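# Place rubber disc under hardness tester gauge foot

## Task

Set the grey rubber disc onto the round table of the hardness tester so that the tester's gauge foot sits on top of the disc, then release the disc.

## Robot and tools

Robot: two six-joint arms, left_arm and right_arm, each with a parallel two-finger gripper. Bases in the scene frame: left_arm at (+0.042, +0.274, 0) m, quat_wxyz (+1.000, 0, 0, -0.011); right_arm at (+0.040, -0.370, 0) m, quat_wxyz (+0.995, 0, 0, +0.100). Scene frame: origin on the table top midway between the arms, +x out over the table, +z up, left_arm on the +y side. The arm names do not correspond to image sides.

Joint order (used in every row and every per-joint list in results): shoulder (joint2), elbow (joint3), wrist roll (joint6), wrist pitch (joint4), waist (joint1), wrist yaw (joint5). Waist, wrist yaw and wrist roll have their sign flipped relative to the URDF, in commands and results alike. URDF ranges: waist -2.618 to 3.054, shoulder 0.000 to 3.142, elbow 0.000 to 3.142, wrist pitch -1.571 to 1.571, wrist yaw -1.571 to 1.571, wrist roll -2.094 to 2.094; for the flipped joints negate and swap the bounds (e.g. waist becomes -3.054 to 2.618 in your numbers). Real ends may differ by up to 0.036 rad.

A row is one flat list of 14 numbers, each in [-1, 1]: left_arm's six joint values then its gripper opening, followed by right_arm's six joint values and opening. Both arms must always be filled in. Joint values are scaled offsets, not poses: 1.0 equals 1.202 rad for the waist, 1.258 shoulder, 1.238 elbow, 2.073 wrist pitch, 2.022 wrist yaw and wrist roll. The opening is absolute: +1 fully open (pad gap 0.094 m), -1 closed. Optionally 12 more numbers (0 to 1) may follow: stiffness scales for each arm's six joints, left then right, in the Joint positions order; they persist until changed.

execute_actions(actions): a list of up to 15 actions; each action is a list of up to 15 rows, one per 1/30 s control step; if fewer than 15 rows are given, the last row is held to fill out the action. Joint offsets in every row of an action are measured from the joint angles at the start of that action (for the first action, the last reported angles), not from the previous row. An empty list just returns the current state and images. An action is rejected for both arms if it would push a joint more than 0.036 rad beyond its range; if the first action fails this or anything is malformed, the whole call does nothing. A request past a joint's true end is clipped there and the result may say "joint sent to its limit".

move(target, speed, blocking): target is one row as above; its offsets count from the Joint positions in the latest result that showed them. All joints travel proportionally along paths lasting 0.5 to 10 s, so grippers trace curves. speed (rad/s, 0.01 to 2, default 0.5) caps the joint with the longest travel. No collision avoidance. The result adds a "move:" line giving the outcome (done, off_target, moving, held, fault), limits=held or limits=none, and each arm's worst joint. With blocking=false the result comes after 0.5 s; then use wait or stop before issuing anything else.

wait(seconds): 0 to 10; arms keep their last command; returns early when a running move ends. stop(): brakes a running move (fingers continue). zoom_image(camera, region): region [x0, y0, x1, y1] in pixels, at most 504x504, from cam_head_left or cam_head_right (504x504) or cam_left_wrist or cam_right_wrist (616x616, fisheye). read_manual(section): only licence text. finished_scene(scene): ends the current scene, given its number; irreversible; report says whether the goal was met.

Results: a state line per arm with end_effector_position (m) and end_effector_quat_wxyz in the scene frame; the position is the point between the pads, about 1 cm behind the fingertips, and may be off at long reach. Gripper fingers point along its +z and close along its y. Joint positions and Joint velocities (rad, rad/s, plus pad gap in m); Joint targets (what joints are being driven toward now); grip_measured on the command scale; joint torques; step readings with HELD marks for blocked steps; "joint command not followed" when a clearance check altered targets; FAULT and MOTOR HOT lines.

Motion limits: per step each joint target is kept within a lead of its measured angle (waist 0.202, shoulder 0.258, elbow 0.238, wrist pitch 0.573, yaw and roll 0.522 rad), and targets that would move the gripper over 70 mm are scaled back, so big offsets need several actions. Arms can sag under zero offsets; re-send offsets toward the intended angles and then zeros.

Gripping: command an opening about 0.03 below grip_measured to hold firmly, less for a gentler hold. Readings carry a fixed per-gripper error of about 1 mm.

Avoid: dropping or knocking anything off the table (fails the task), arms colliding or pressing on each other, fast impacts, pressing far past contact, and holding loads long enough to overheat motors (90 °C stops the arm, 100 °C makes it fall). Brief external tugs on a held part or pushes on loose objects can happen.

Each tool is called after ">>>" by a JSON object that holds its "method" and its "body".

## Session

>>> {"method": "execute_actions", "body": {"actions": []}}

Scene clock: 0.00 s.
left_arm: end_effector_position=(+0.1343, -0.2120, +0.3940) grip_measured=+1.000 end_effector_quat_wxyz=(+0.605, +0.772, -0.057, +0.185) | right_arm: end_effector_position=(+0.1633, -0.5023, +0.1484) grip_measured=+1.000 end_effector_quat_wxyz=(-0.074, +0.962, +0.138, +0.225)
Joint names: [shoulder, elbow, wrist roll, wrist pitch, waist, wrist yaw]
Joint positions: left_arm=[ 1.52   1.525 -1.93  -0.205  1.385  0.058  0.094] | right_arm=[ 1.227  1.024 -1.547 -1.46   1.488  0.47   0.094]
Joint velocities: left_arm=[ 0.002  0.007  0.022 -0.007 -0.012  0.037  0.   ] | right_arm=[ 0.012 -0.012 -0.007  0.051  0.007  0.007  0.   ]
Joint torques (N m, as the arm reports them, + toward a larger Joint positions number): no reading
Motor temperatures (°C, as the motors report them): left_arm=[25 27 24 24 26 25] | right_arm=[25 26 25 25 24 24]
Joint targets: left_arm=[1.512 1.532 -1.923 -0.211 1.385 0.057] | right_arm=[1.224 1.024 -1.547 -1.466 1.488 0.470]
Joint stiffness scale: left_arm=[1. 1. 1. 1. 1. 1.] | right_arm=[1. 1. 1. 1. 1. 1.]

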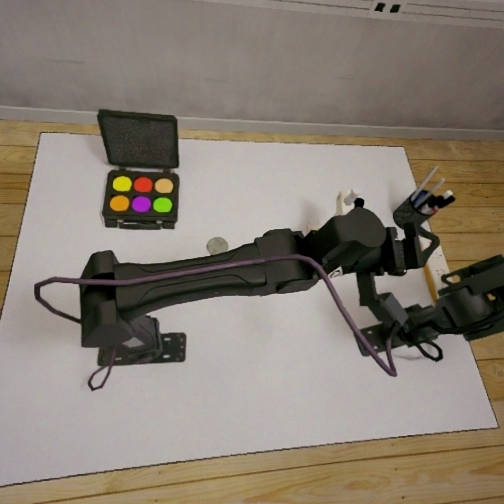

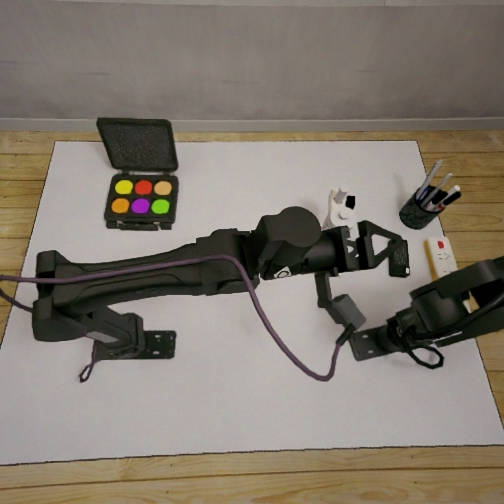

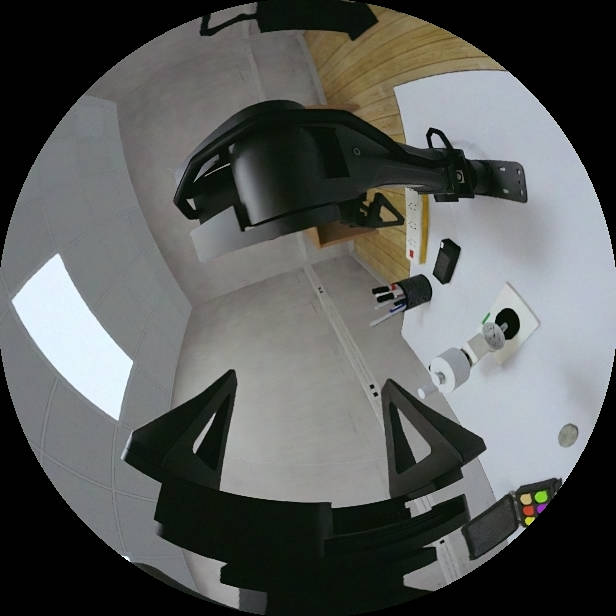

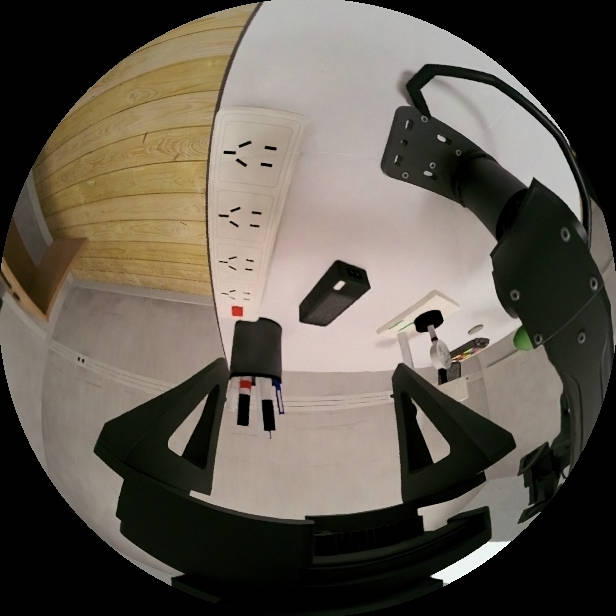

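>>> {"method": "zoom_image", "body": {"camera": "cam_left_wrist", "region": [390, 250, 600, 460]}}

>>> {"method": "zoom_image", "body": {"camera": "cam_right_wrist", "region": [360, 270, 510, 420]}}

Region (390, 250, 600, 460) of cam_left_wrist's 616x616 image, scaled by 2.400, with more detail than that image has.

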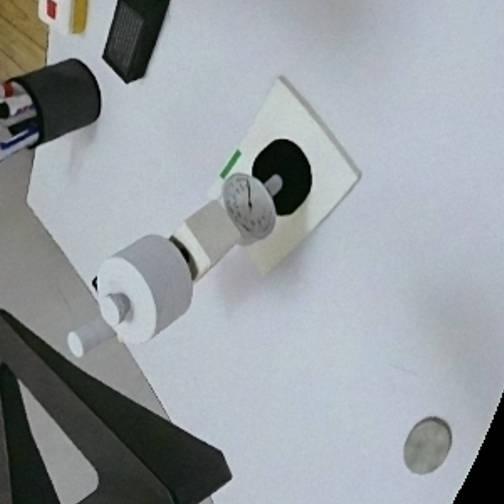

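Region (360, 270, 510, 420) of cam_right_wrist's 616x616 image, scaled by 3.360, with more detail than that image has.

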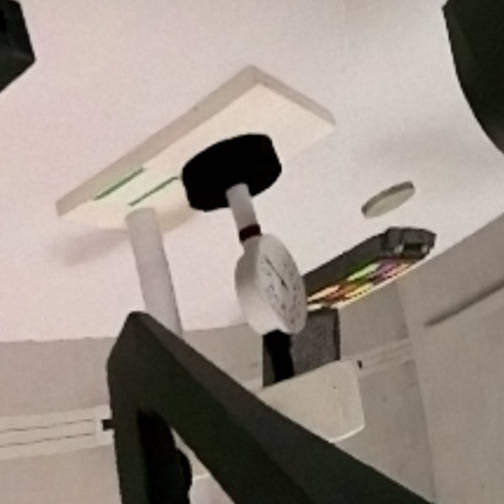

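>>> {"method": "move", "body": {"target": [-0.45,-0.2,0.95,-0.15,-0.99,-0.03,1, 0,0,0,0,0,0,1], "speed": 1.0}}

Scene clock: 25.60 s.
left_arm: end_effector_position=(+0.3654, +0.2018, +0.4258) grip_measured=+1.000 end_effector_quat_wxyz=(+0.636, +0.091, +0.763, -0.065) | right_arm: end_effector_position=(+0.1633, -0.5023, +0.1484) grip_measured=+1.000 end_effector_quat_wxyz=(-0.074, +0.962, +0.138, +0.225)
Joint names: [shoulder, elbow, wrist roll, wrist pitch, waist, wrist yaw]
Joint positions: left_arm=[ 0.979  1.295 -0.016 -0.499  0.203  0.004  0.094] | right_arm=[ 1.227  1.024 -1.547 -1.46   1.488  0.47   0.094]
Joint velocities: left_arm=[-0.012  0.007  0.007  0.007  0.022 -0.007  0.   ] | right_arm=[-0.002 -0.012  0.051 -0.022  0.007 -0.007  0.   ]
Joint torques (N m, as the arm reports them, + toward a larger Joint positions number): left_arm=[-3.46  5.56  0.09  1.79 -0.72 -0.12] | right_arm=[-2.67  6.49  0.02 -0.01  0.01  0.3 ]
Motor temperatures (°C, as the motors report them): left_arm=[27 29 24 28 26 25] | right_arm=[25 28 25 25 24 24]
Joint targets: left_arm=[0.954 1.278 -0.009 -0.517 0.195 -0.003] | right_arm=[1.227 1.024 -1.547 -1.460 1.488 0.470]
Joint stiffness scale: left_arm=[1. 1. 1. 1. 1. 1.] | right_arm=[1. 1. 1. 1. 1. 1.]
move: off_target (left_arm); limits=none; left_arm: farthest joint: the shoulder, 0.025 radians from its target (0.566 radians at the start); right_arm: farthest joint: the waist, 0.000 radians from its target (0.000 radians at the start)

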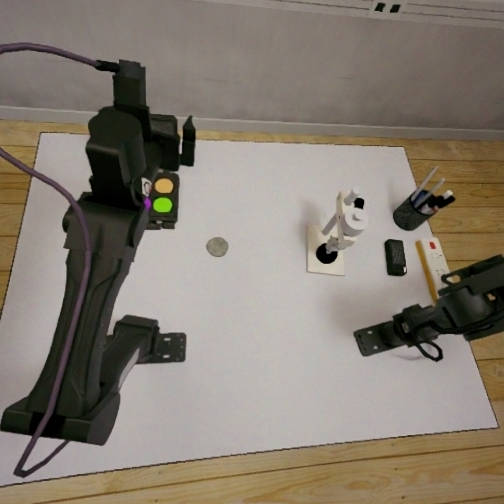

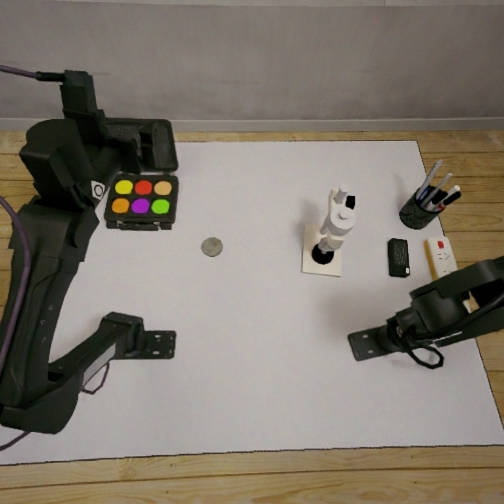

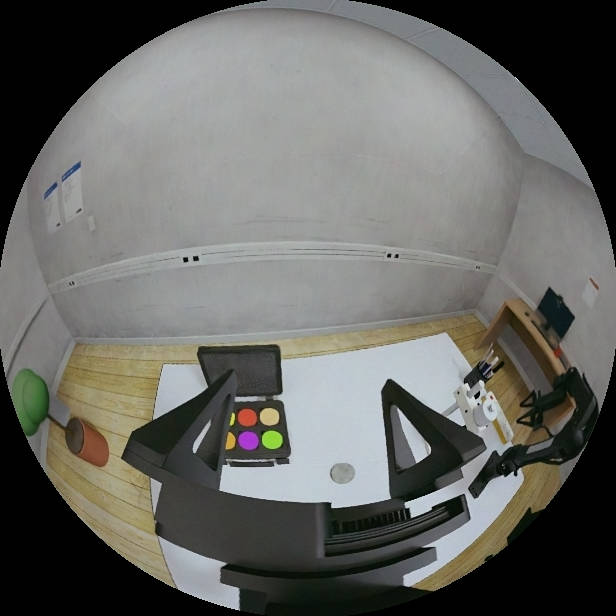

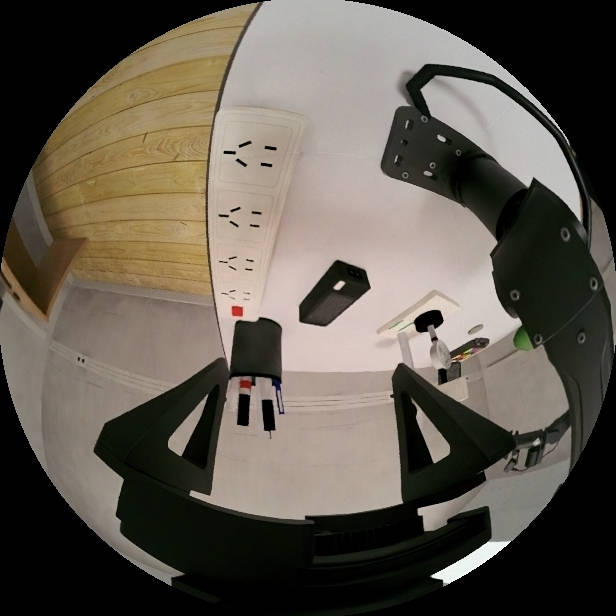

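>>> {"method": "zoom_image", "body": {"camera": "cam_head_left", "region": [280, 170, 400, 290]}}

>>> {"method": "zoom_image", "body": {"camera": "cam_head_right", "region": [270, 170, 390, 290]}}

Region (280, 170, 400, 290) of cam_head_left's 504x504 image, scaled by 4.200, with more detail than that image has.

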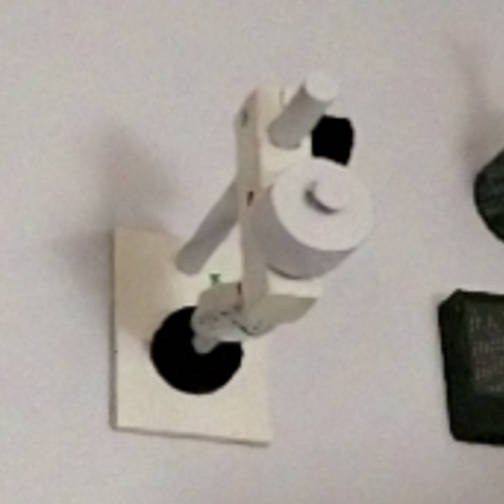

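Region (270, 170, 390, 290) of cam_head_right's 504x504 image, scaled by 4.200, with more detail than that image has.

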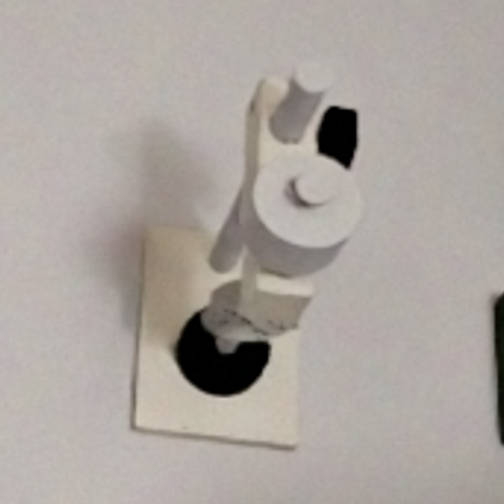

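>>> {"method": "move", "body": {"target": [-0.471,-0.758,0.008,-0.058,0.27,0,1, -0.657,0.061,0.765,0.125,-0.95,-0.232,1], "speed": 1.0}}

>>> {"method": "move", "body": {"target": [0,0,0,0,0,0,1, 0,0,0,0,-0.62,0,1], "speed": 1.0}}

Scene clock: 58.67 s.
left_arm: end_effector_position=(+0.2331, +0.1614, +0.1194) grip_measured=+1.000 end_effector_quat_wxyz=(+0.423, +0.243, +0.866, -0.114) | right_arm: end_effector_position=(+0.1859, -0.3899, +0.3003) grip_measured=+1.000 end_effector_quat_wxyz=(+0.499, +0.068, +0.863, -0.033)
Joint names: [shoulder, elbow, wrist roll, wrist pitch, waist, wrist yaw]
Joint positions: left_arm=[ 0.416  0.365 -0.008 -0.614  0.519  0.004  0.094] | right_arm=[ 0.414  1.088 -0.007 -1.198  0.356  0.01   0.094]
Joint velocities: left_arm=[ 0.002  0.002 -0.022 -0.066  0.017 -0.051  0.   ] | right_arm=[-0.002 -0.002 -0.051 -0.022  0.007 -0.022  0.   ]
Joint torques (N m, as the arm reports them, + toward a larger Joint positions number): left_arm=[-1.05  6.98  0.1   1.68  0.66 -0.03] | right_arm=[ 2.54  6.59  0.07  1.51 -0.66 -0.12]
Motor temperatures (°C, as the motors report them): left_arm=[25 29 24 29 26 25] | right_arm=[25 29 25 26 24 24]
Joint targets: left_arm=[0.386 0.357 -0.001 -0.619 0.528 0.004] | right_arm=[0.400 1.099 0.000 -1.201 0.347 0.000]
Joint stiffness scale: left_arm=[1. 1. 1. 1. 1. 1.] | right_arm=[1. 1. 1. 1. 1. 1.]
move: off_target (left_arm); limits=none; left_arm: farthest joint: the shoulder, 0.030 radians from its target (0.592 radians at the start); right_arm: farthest joint: the shoulder, 0.013 radians from its target (0.826 radians at the start)

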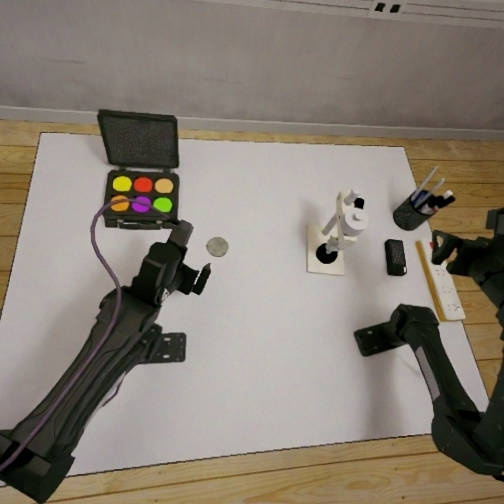

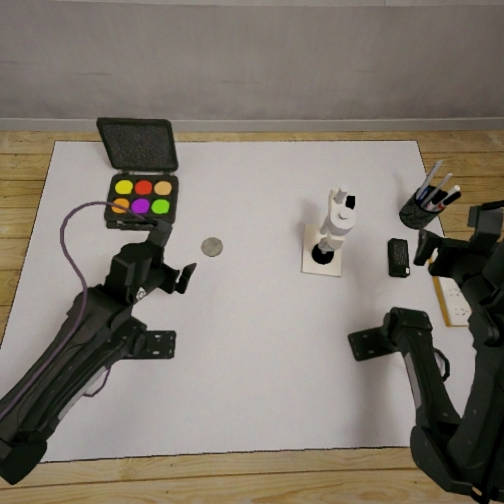

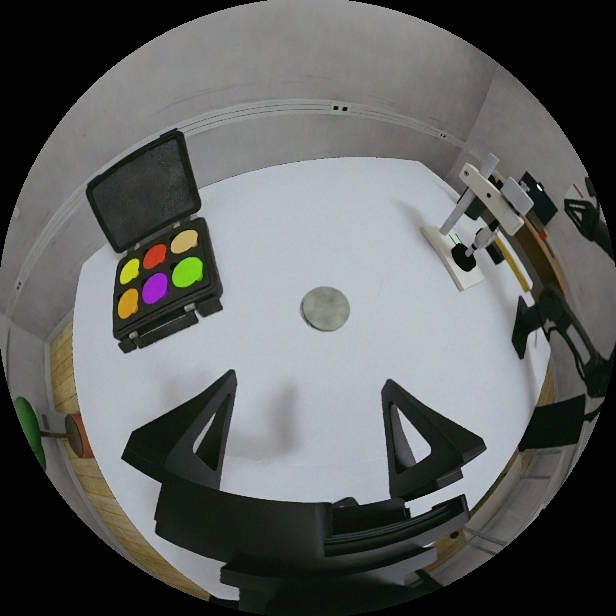

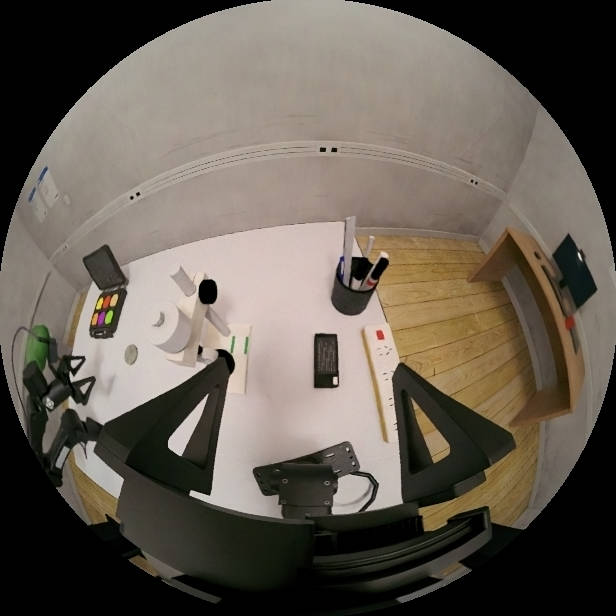

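Scene clock: 59.90 s.
left_arm: end_effector_position=(+0.2331, +0.1614, +0.1194) grip_measured=+1.000 end_effector_quat_wxyz=(+0.423, +0.243, +0.866, -0.114) | right_arm: end_effector_position=(+0.1620, -0.2864, +0.3011) grip_measured=+1.000 end_effector_quat_wxyz=(+0.479, -0.247, +0.829, +0.149)
Joint names: [shoulder, elbow, wrist roll, wrist pitch, waist, wrist yaw]
Joint positions: left_arm=[ 0.416  0.365 -0.008 -0.614  0.519  0.004  0.094] | right_arm=[ 0.414  1.088 -0.007 -1.194 -0.38   0.01   0.094]
Joint velocities: left_arm=[-0.012 -0.007  0.007 -0.022 -0.007  0.022  0.   ] | right_arm=[-0.012 -0.027 -0.007 -0.095  0.002 -0.007  0.   ]
Joint torques (N m, as the arm reports them, + toward a larger Joint positions number): left_arm=[ 1.28  7.69  0.02  1.72 -0.05 -0.03] | right_arm=[ 3.5   5.56  0.02  1.51 -0.64  0.01]
Motor temperatures (°C, as the motors report them): left_arm=[25 29 24 29 26 25] | right_arm=[25 29 25 26 24 24]
Joint targets: left_arm=[0.416 0.365 -0.008 -0.614 0.519 0.004] | right_arm=[0.414 1.088 -0.007 -1.198 -0.389 0.010]
Joint stiffness scale: left_arm=[1. 1. 1. 1. 1. 1.] | right_arm=[1. 1. 1. 1. 1. 1.]
move: done; limits=none; left_arm: farthest joint: the waist, 0.000 radians from its target (0.000 radians at the start); right_arm: farthest joint: the waist, 0.010 radians from its target (0.745 radians at the start)

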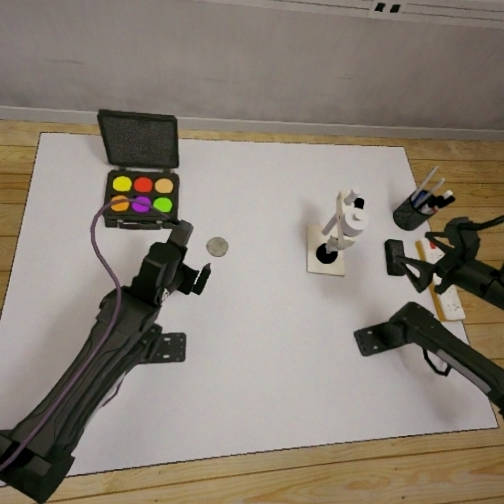

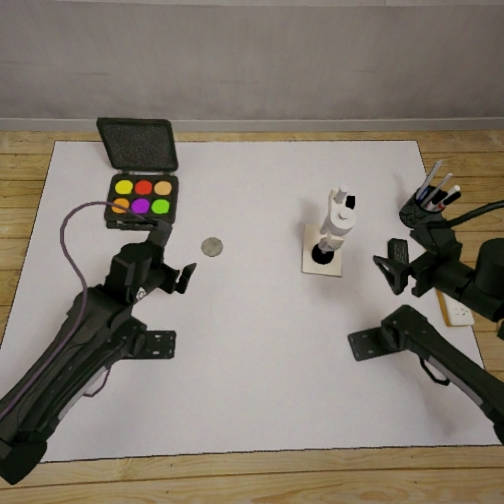

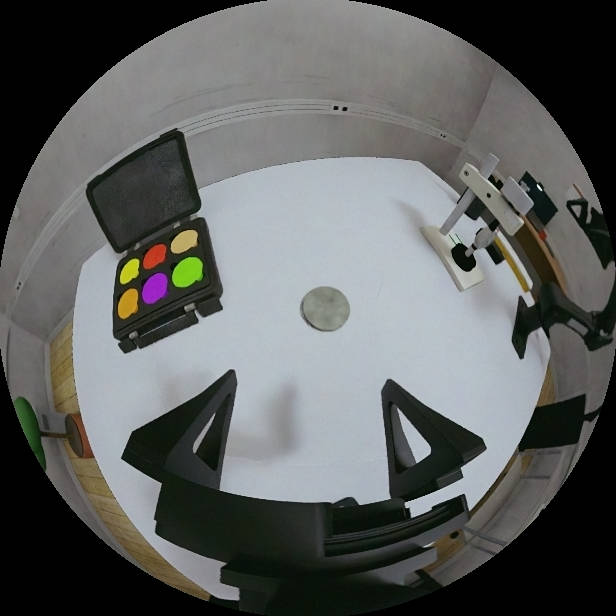

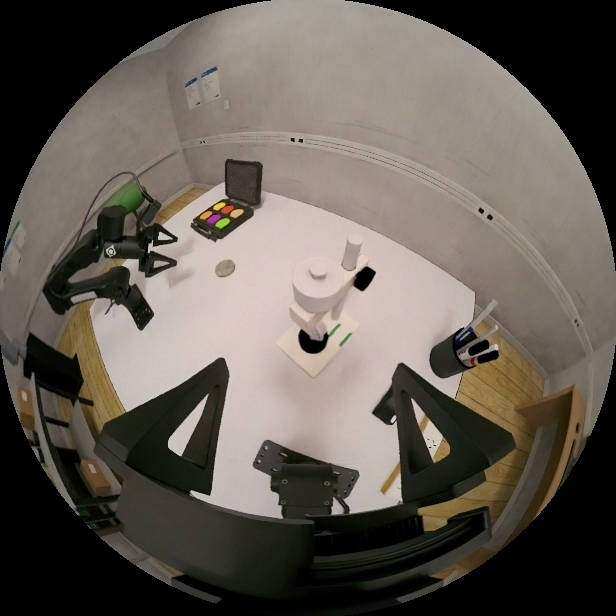

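>>> {"method": "zoom_image", "body": {"camera": "cam_left_wrist", "region": [410, 140, 560, 300]}}

>>> {"method": "zoom_image", "body": {"camera": "cam_right_wrist", "region": [60, 160, 260, 340]}}

>>> {"method": "zoom_image", "body": {"camera": "cam_right_wrist", "region": [250, 220, 410, 390]}}

Region (410, 140, 560, 300) of cam_left_wrist's 616x616 image, scaled by 3.150, with more detail than that image has; it fills the left 472 columns of this view, and the rest is white.

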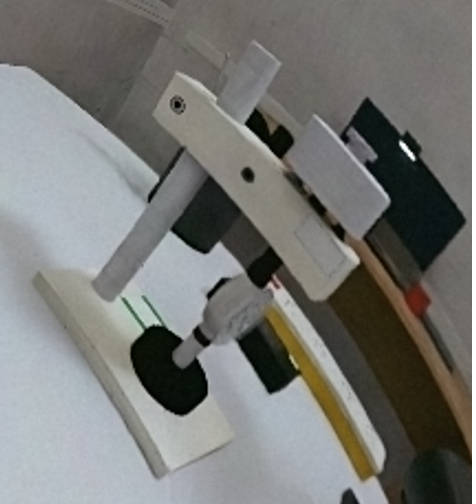

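Region (60, 160, 260, 340) of cam_right_wrist's 616x616 image, scaled by 2.520, with more detail than that image has; it fills the top 454 rows of this view, and the rest is white.

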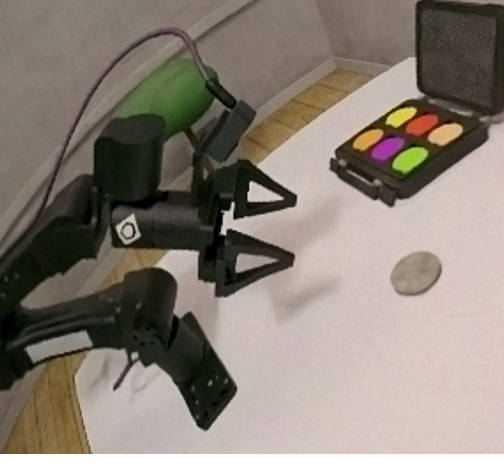

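Region (250, 220, 410, 390) of cam_right_wrist's 616x616 image, scaled by 2.965, with more detail than that image has; it fills the left 474 columns of this view, and the rest is white.

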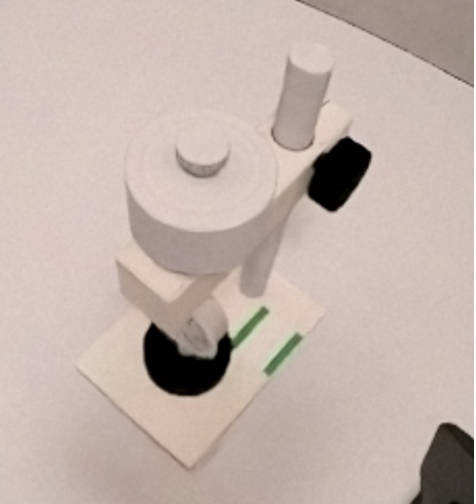

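>>> {"method": "move", "body": {"target": [0.711,-0.14,0.004,0.571,0.058,0,1, 0.215,-0.103,0.003,0.154,0,0,0.3], "speed": 0.8}}

Scene clock: 91.17 s.
left_arm: end_effector_position=(+0.3146, +0.0893, +0.0577) grip_measured=+1.000 end_effector_quat_wxyz=(+0.476, +0.259, +0.828, -0.144) | right_arm: end_effector_position=(+0.2388, -0.2361, +0.2771) grip_measured=+0.302 end_effector_quat_wxyz=(+0.455, -0.250, +0.843, +0.142)
Joint names: [shoulder, elbow, wrist roll, wrist pitch, waist, wrist yaw]
Joint positions: left_arm=[ 1.295  0.206 -0.007  0.559  0.579  0.004  0.094] | right_arm=[ 0.678  0.973 -0.007 -0.871 -0.38   0.01   0.061]
Joint velocities: left_arm=[-0.017 -0.027 -0.007 -0.007 -0.012 -0.066  0.   ] | right_arm=[ 0.007 -0.002 -0.081 -0.022 -0.002 -0.007 -0.002]
Joint torques (N m, as the arm reports them, + toward a larger Joint positions number): left_arm=[-2.25  4.89  0.09  1.97  0.67 -0.04] | right_arm=[ 1.18  6.06  0.08  1.48 -0.03  0.  ]
Motor temperatures (°C, as the motors report them): left_arm=[25 30 24 30 26 25] | right_arm=[25 28 25 32 24 24]
Joint targets: left_arm=[1.311 0.192 0.001 0.569 0.588 0.004] | right_arm=[0.684 0.960 -0.001 -0.874 -0.380 0.010]
Joint stiffness scale: left_arm=[1. 1. 1. 1. 1. 1.] | right_arm=[1. 1. 1. 1. 1. 1.]
move: done; limits=none; left_arm: farthest joint: the shoulder, 0.015 radians from its target (0.894 radians at the start); right_arm: farthest joint: the elbow, 0.012 radians from its target (0.127 radians at the start)

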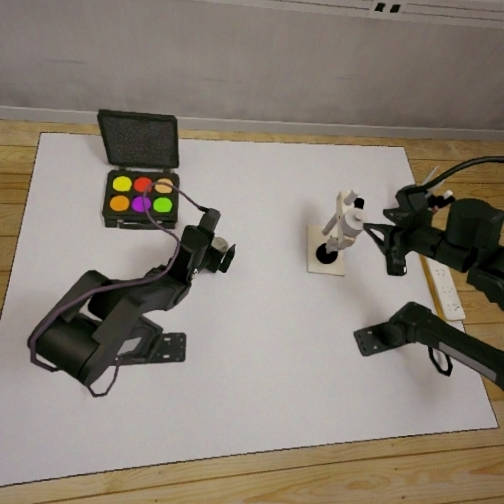

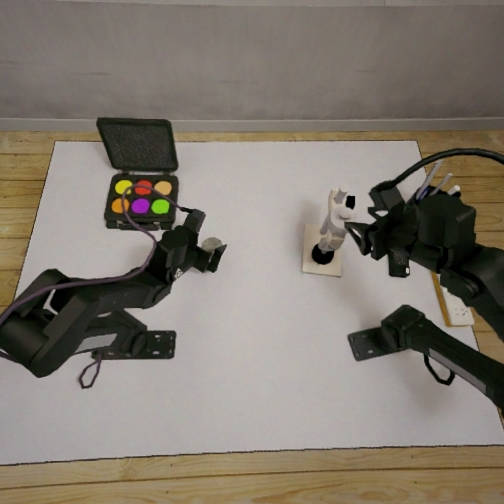

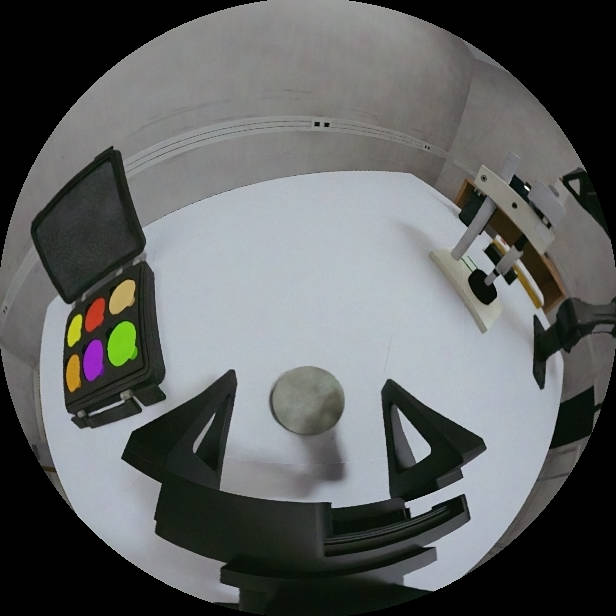

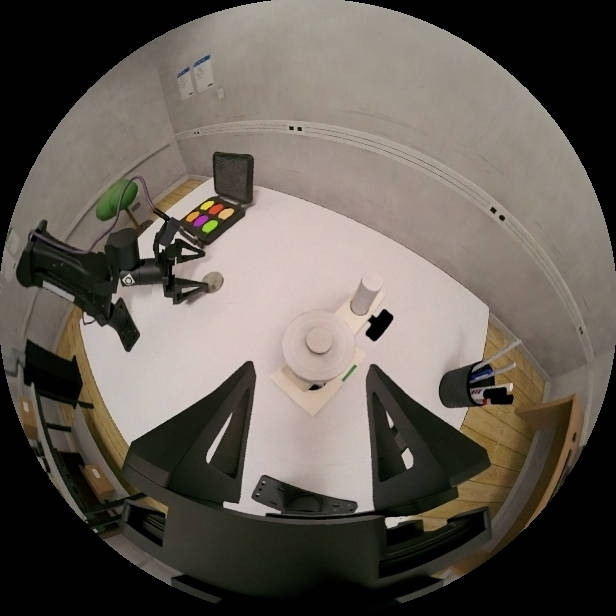

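>>> {"method": "move", "body": {"target": [0.238,-0.04,0.003,0.159,0,0,1, 0.108,-0.052,0.003,0.079,0.028,0,0.3], "speed": 0.4}}

Scene clock: 100.70 s.
left_arm: end_effector_position=(+0.3205, +0.0852, +0.0263) grip_measured=+1.000 end_effector_quat_wxyz=(+0.478, +0.258, +0.827, -0.145) | right_arm: end_effector_position=(+0.2764, -0.2195, +0.2577) grip_measured=+0.302 end_effector_quat_wxyz=(+0.450, -0.241, +0.849, +0.135)
Joint names: [shoulder, elbow, wrist roll, wrist pitch, waist, wrist yaw]
Joint positions: left_arm=[ 1.577  0.173 -0.007  0.879  0.579  0.004  0.094] | right_arm=[ 0.808  0.92  -0.007 -0.705 -0.356  0.01   0.061]
Joint velocities: left_arm=[-0.007 -0.002  0.022  0.022  0.007  0.081  0.   ] | right_arm=[ 0.007 -0.012 -0.007  0.007 -0.012  0.037  0.   ]
Joint torques (N m, as the arm reports them, + toward a larger Joint positions number): left_arm=[-3.35  3.07  0.09  1.89 -0.04 -0.03] | right_arm=[-0.04  6.59  0.07  1.45  0.66  0.01]
Motor temperatures (°C, as the motors report them): left_arm=[25 29 24 30 26 25] | right_arm=[25 29 25 32 24 24]
Joint targets: left_arm=[1.594 0.156 -0.000 0.889 0.579 0.004] | right_arm=[0.814 0.908 -0.001 -0.708 -0.346 0.010]
Joint stiffness scale: left_arm=[1. 1. 1. 1. 1. 1.] | right_arm=[1. 1. 1. 1. 1. 1.]
move: done; limits=none; left_arm: farthest joint: the shoulder, 0.018 radians from its target (0.299 radians at the start); right_arm: farthest joint: the elbow, 0.012 radians from its target (0.064 radians at the start)

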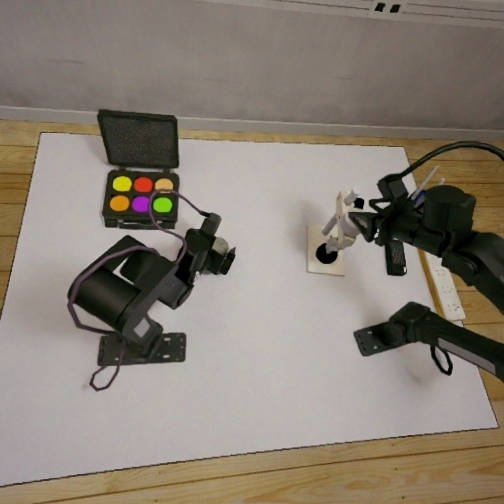

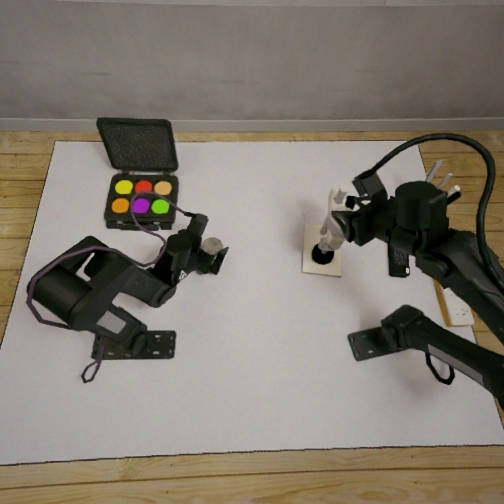

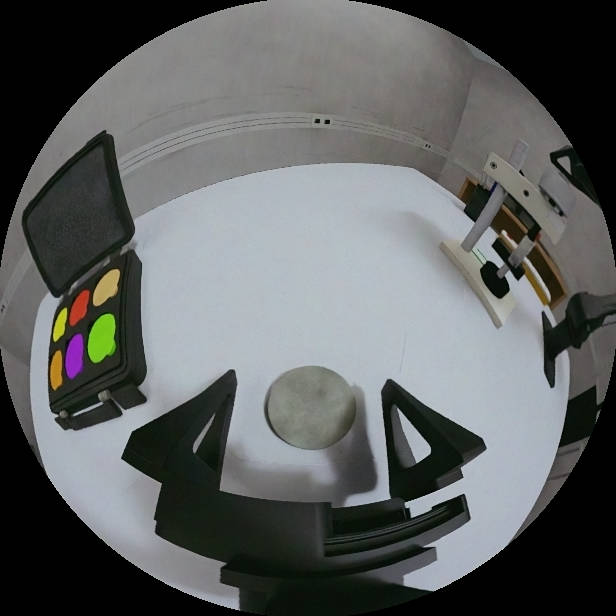

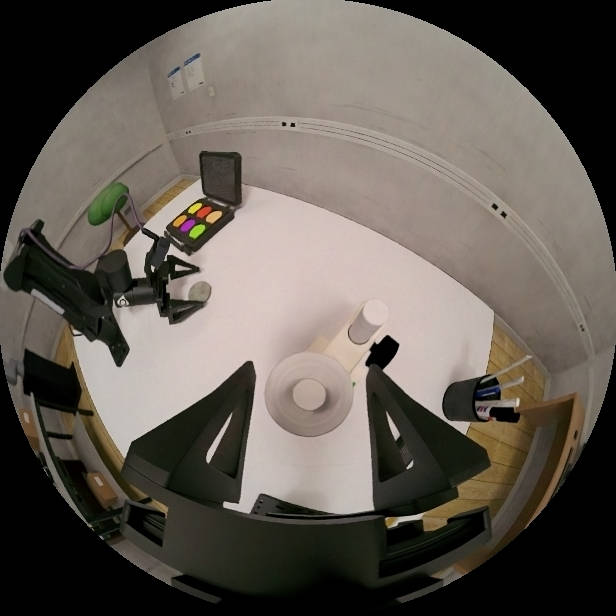

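>>> {"method": "move", "body": {"target": [0,0,0.003,-0.032,0,0,0.6, 0,0,0,0,0,0,-0.2], "speed": 0.1}}

>>> {"method": "zoom_image", "body": {"camera": "cam_right_wrist", "region": [120, 230, 240, 340]}}

>>> {"method": "zoom_image", "body": {"camera": "cam_left_wrist", "region": [470, 120, 610, 260]}}

Scene clock: 110.00 s.
left_arm: end_effector_position=(+0.3151, +0.0889, +0.0157) grip_measured=+0.602 end_effector_quat_wxyz=(+0.457, +0.262, +0.839, -0.138) | right_arm: end_effector_position=(+0.2768, -0.2193, +0.2583) grip_measured=-0.198 end_effector_quat_wxyz=(+0.451, -0.241, +0.849, +0.135)
Joint names: [shoulder, elbow, wrist roll, wrist pitch, waist, wrist yaw]
Joint positions: left_arm=[ 1.577  0.173 -0.007  0.829  0.579  0.004  0.075] | right_arm=[ 0.808  0.92  -0.007 -0.702 -0.356  0.01   0.038]
Joint velocities: left_arm=[-0.012  0.007 -0.007 -0.037  0.007  0.081  0.001] | right_arm=[-0.002 -0.012 -0.051  0.066 -0.007 -0.066 -0.001]
Joint torques (N m, as the arm reports them, + toward a larger Joint positions number): left_arm=[-4.67  4.39  0.08  1.71 -0.05 -0.04] | right_arm=[-0.49  7.64  0.02  1.47  0.03  0.01]
Motor temperatures (°C, as the motors report them): left_arm=[25 29 24 31 26 25] | right_arm=[25 29 25 33 24 24]
Joint targets: left_arm=[1.577 0.173 -0.000 0.813 0.579 0.004] | right_arm=[0.808 0.920 -0.007 -0.705 -0.356 0.010]
Joint stiffness scale: left_arm=[1. 1. 1. 1. 1. 1.] | right_arm=[1. 1. 1. 1. 1. 1.]
move: done; limits=none; left_arm: farthest joint: the wrist pitch, 0.016 radians from its target (0.067 radians at the start); right_arm: farthest joint: the wrist pitch, 0.003 radians from its target (0.000 radians at the start)

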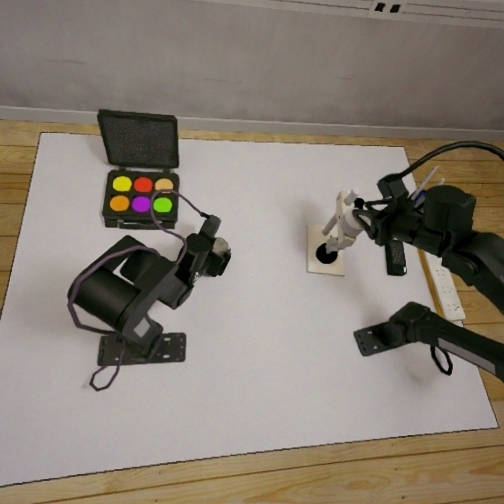

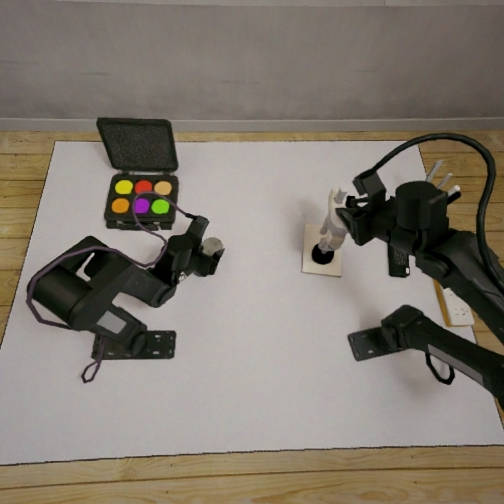

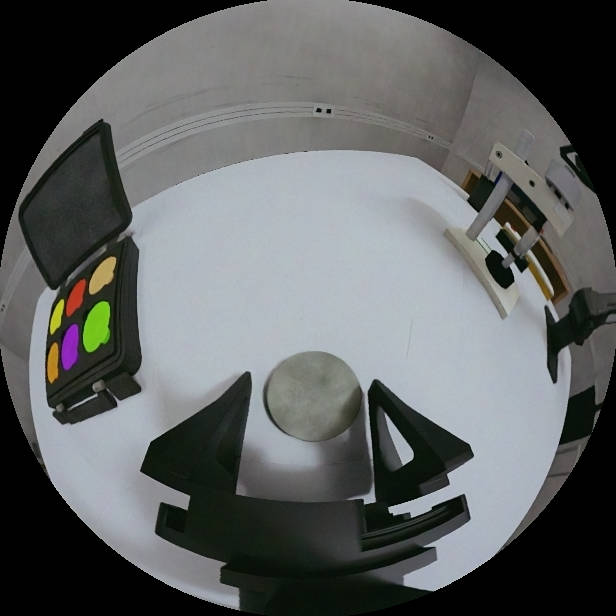

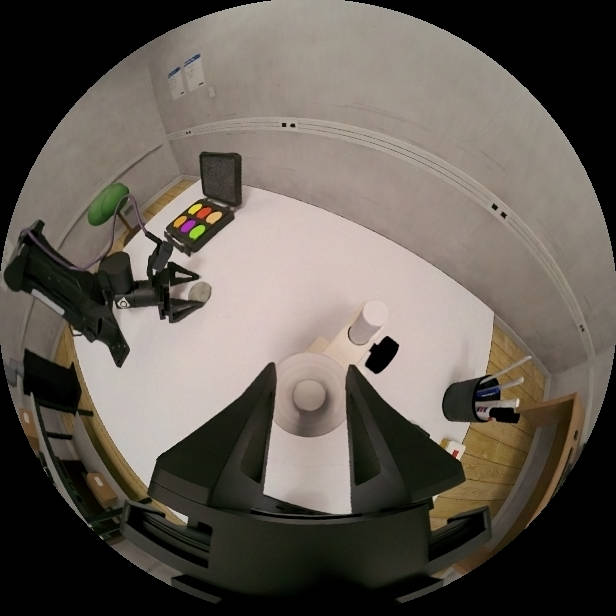

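Region (120, 230, 240, 340) of cam_right_wrist's 616x616 image, scaled by 4.200, with more detail than that image has; it fills the top 462 rows of this view, and the rest is white.

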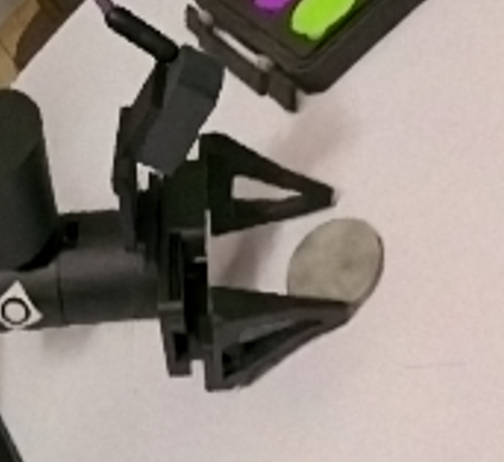

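Region (470, 120, 610, 260) of cam_left_wrist's 616x616 image, scaled by 3.600, with more detail than that image has.

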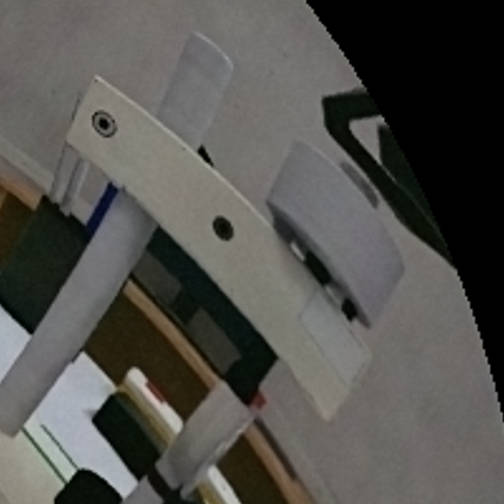

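>>> {"method": "move", "body": {"target": [0.045,0.03,0.003,-0.005,0.008,0,0.6, 0,0,0,0,0,0,-0.2], "speed": 0.08}}

>>> {"method": "zoom_image", "body": {"camera": "cam_right_wrist", "region": [140, 250, 230, 330]}}

Scene clock: 115.27 s.
left_arm: end_effector_position=(+0.3167, +0.0878, +0.0099) grip_measured=+0.602 end_effector_quat_wxyz=(+0.449, +0.263, +0.843, -0.136) | right_arm: end_effector_position=(+0.2771, -0.2191, +0.2589) grip_measured=-0.198 end_effector_quat_wxyz=(+0.453, -0.241, +0.848, +0.135)
Joint names: [shoulder, elbow, wrist roll, wrist pitch, waist, wrist yaw]
Joint positions: left_arm=[ 1.61   0.187 -0.005  0.831  0.579  0.004  0.075] | right_arm=[ 0.808  0.92  -0.007 -0.699 -0.356  0.01   0.038]
Joint velocities: left_arm=[ 0.007  0.002 -0.007 -0.022  0.012 -0.022 -0.001] | right_arm=[-0.002 -0.002  0.022  0.066  0.007  0.037 -0.   ]
Joint torques (N m, as the arm reports them, + toward a larger Joint positions number): left_arm=[-3.11  6.19  0.07  1.67  0.7  -0.03] | right_arm=[-0.48  7.66  0.03  1.47  0.04  0.  ]
Motor temperatures (°C, as the motors report them): left_arm=[25 29 24 31 26 25] | right_arm=[25 29 25 33 24 24]
Joint targets: left_arm=[1.633 0.210 -0.001 0.819 0.589 0.004] | right_arm=[0.808 0.920 -0.007 -0.702 -0.356 0.010]
Joint stiffness scale: left_arm=[1. 1. 1. 1. 1. 1.] | right_arm=[1. 1. 1. 1. 1. 1.]
move: off_target (left_arm); limits=none; left_arm: farthest joint: the shoulder, 0.023 radians from its target (0.057 radians at the start); right_arm: farthest joint: the wrist pitch, 0.003 radians from its target (0.000 radians at the start)

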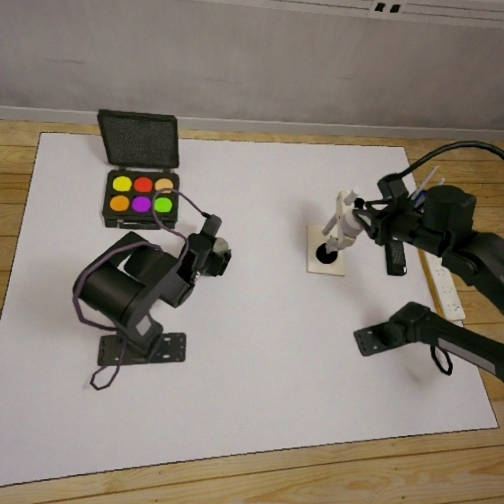

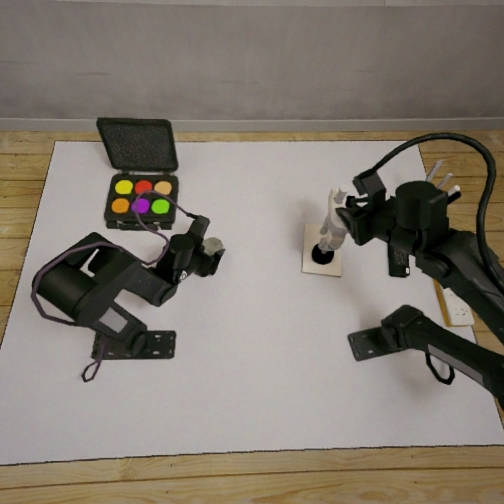

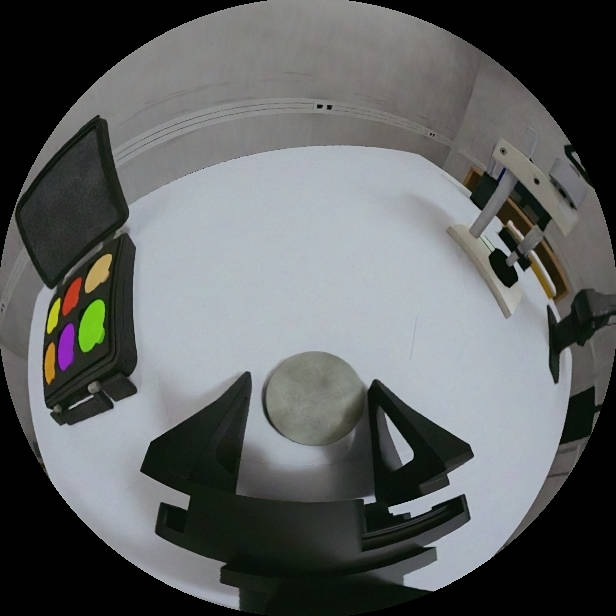

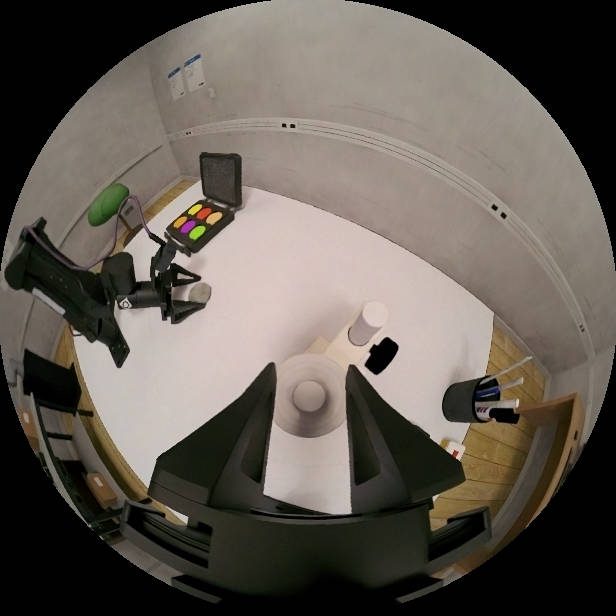

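Region (140, 250, 230, 330) of cam_right_wrist's 616x616 image, scaled by 5.600, with more detail than that image has.

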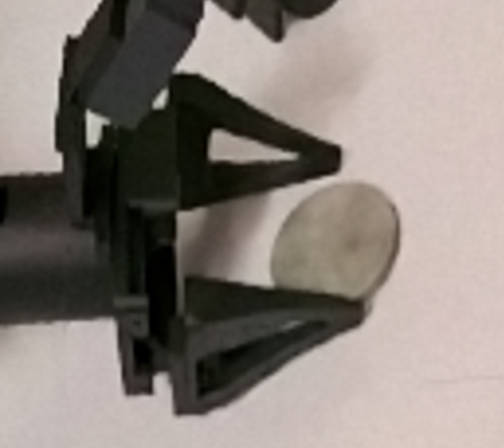

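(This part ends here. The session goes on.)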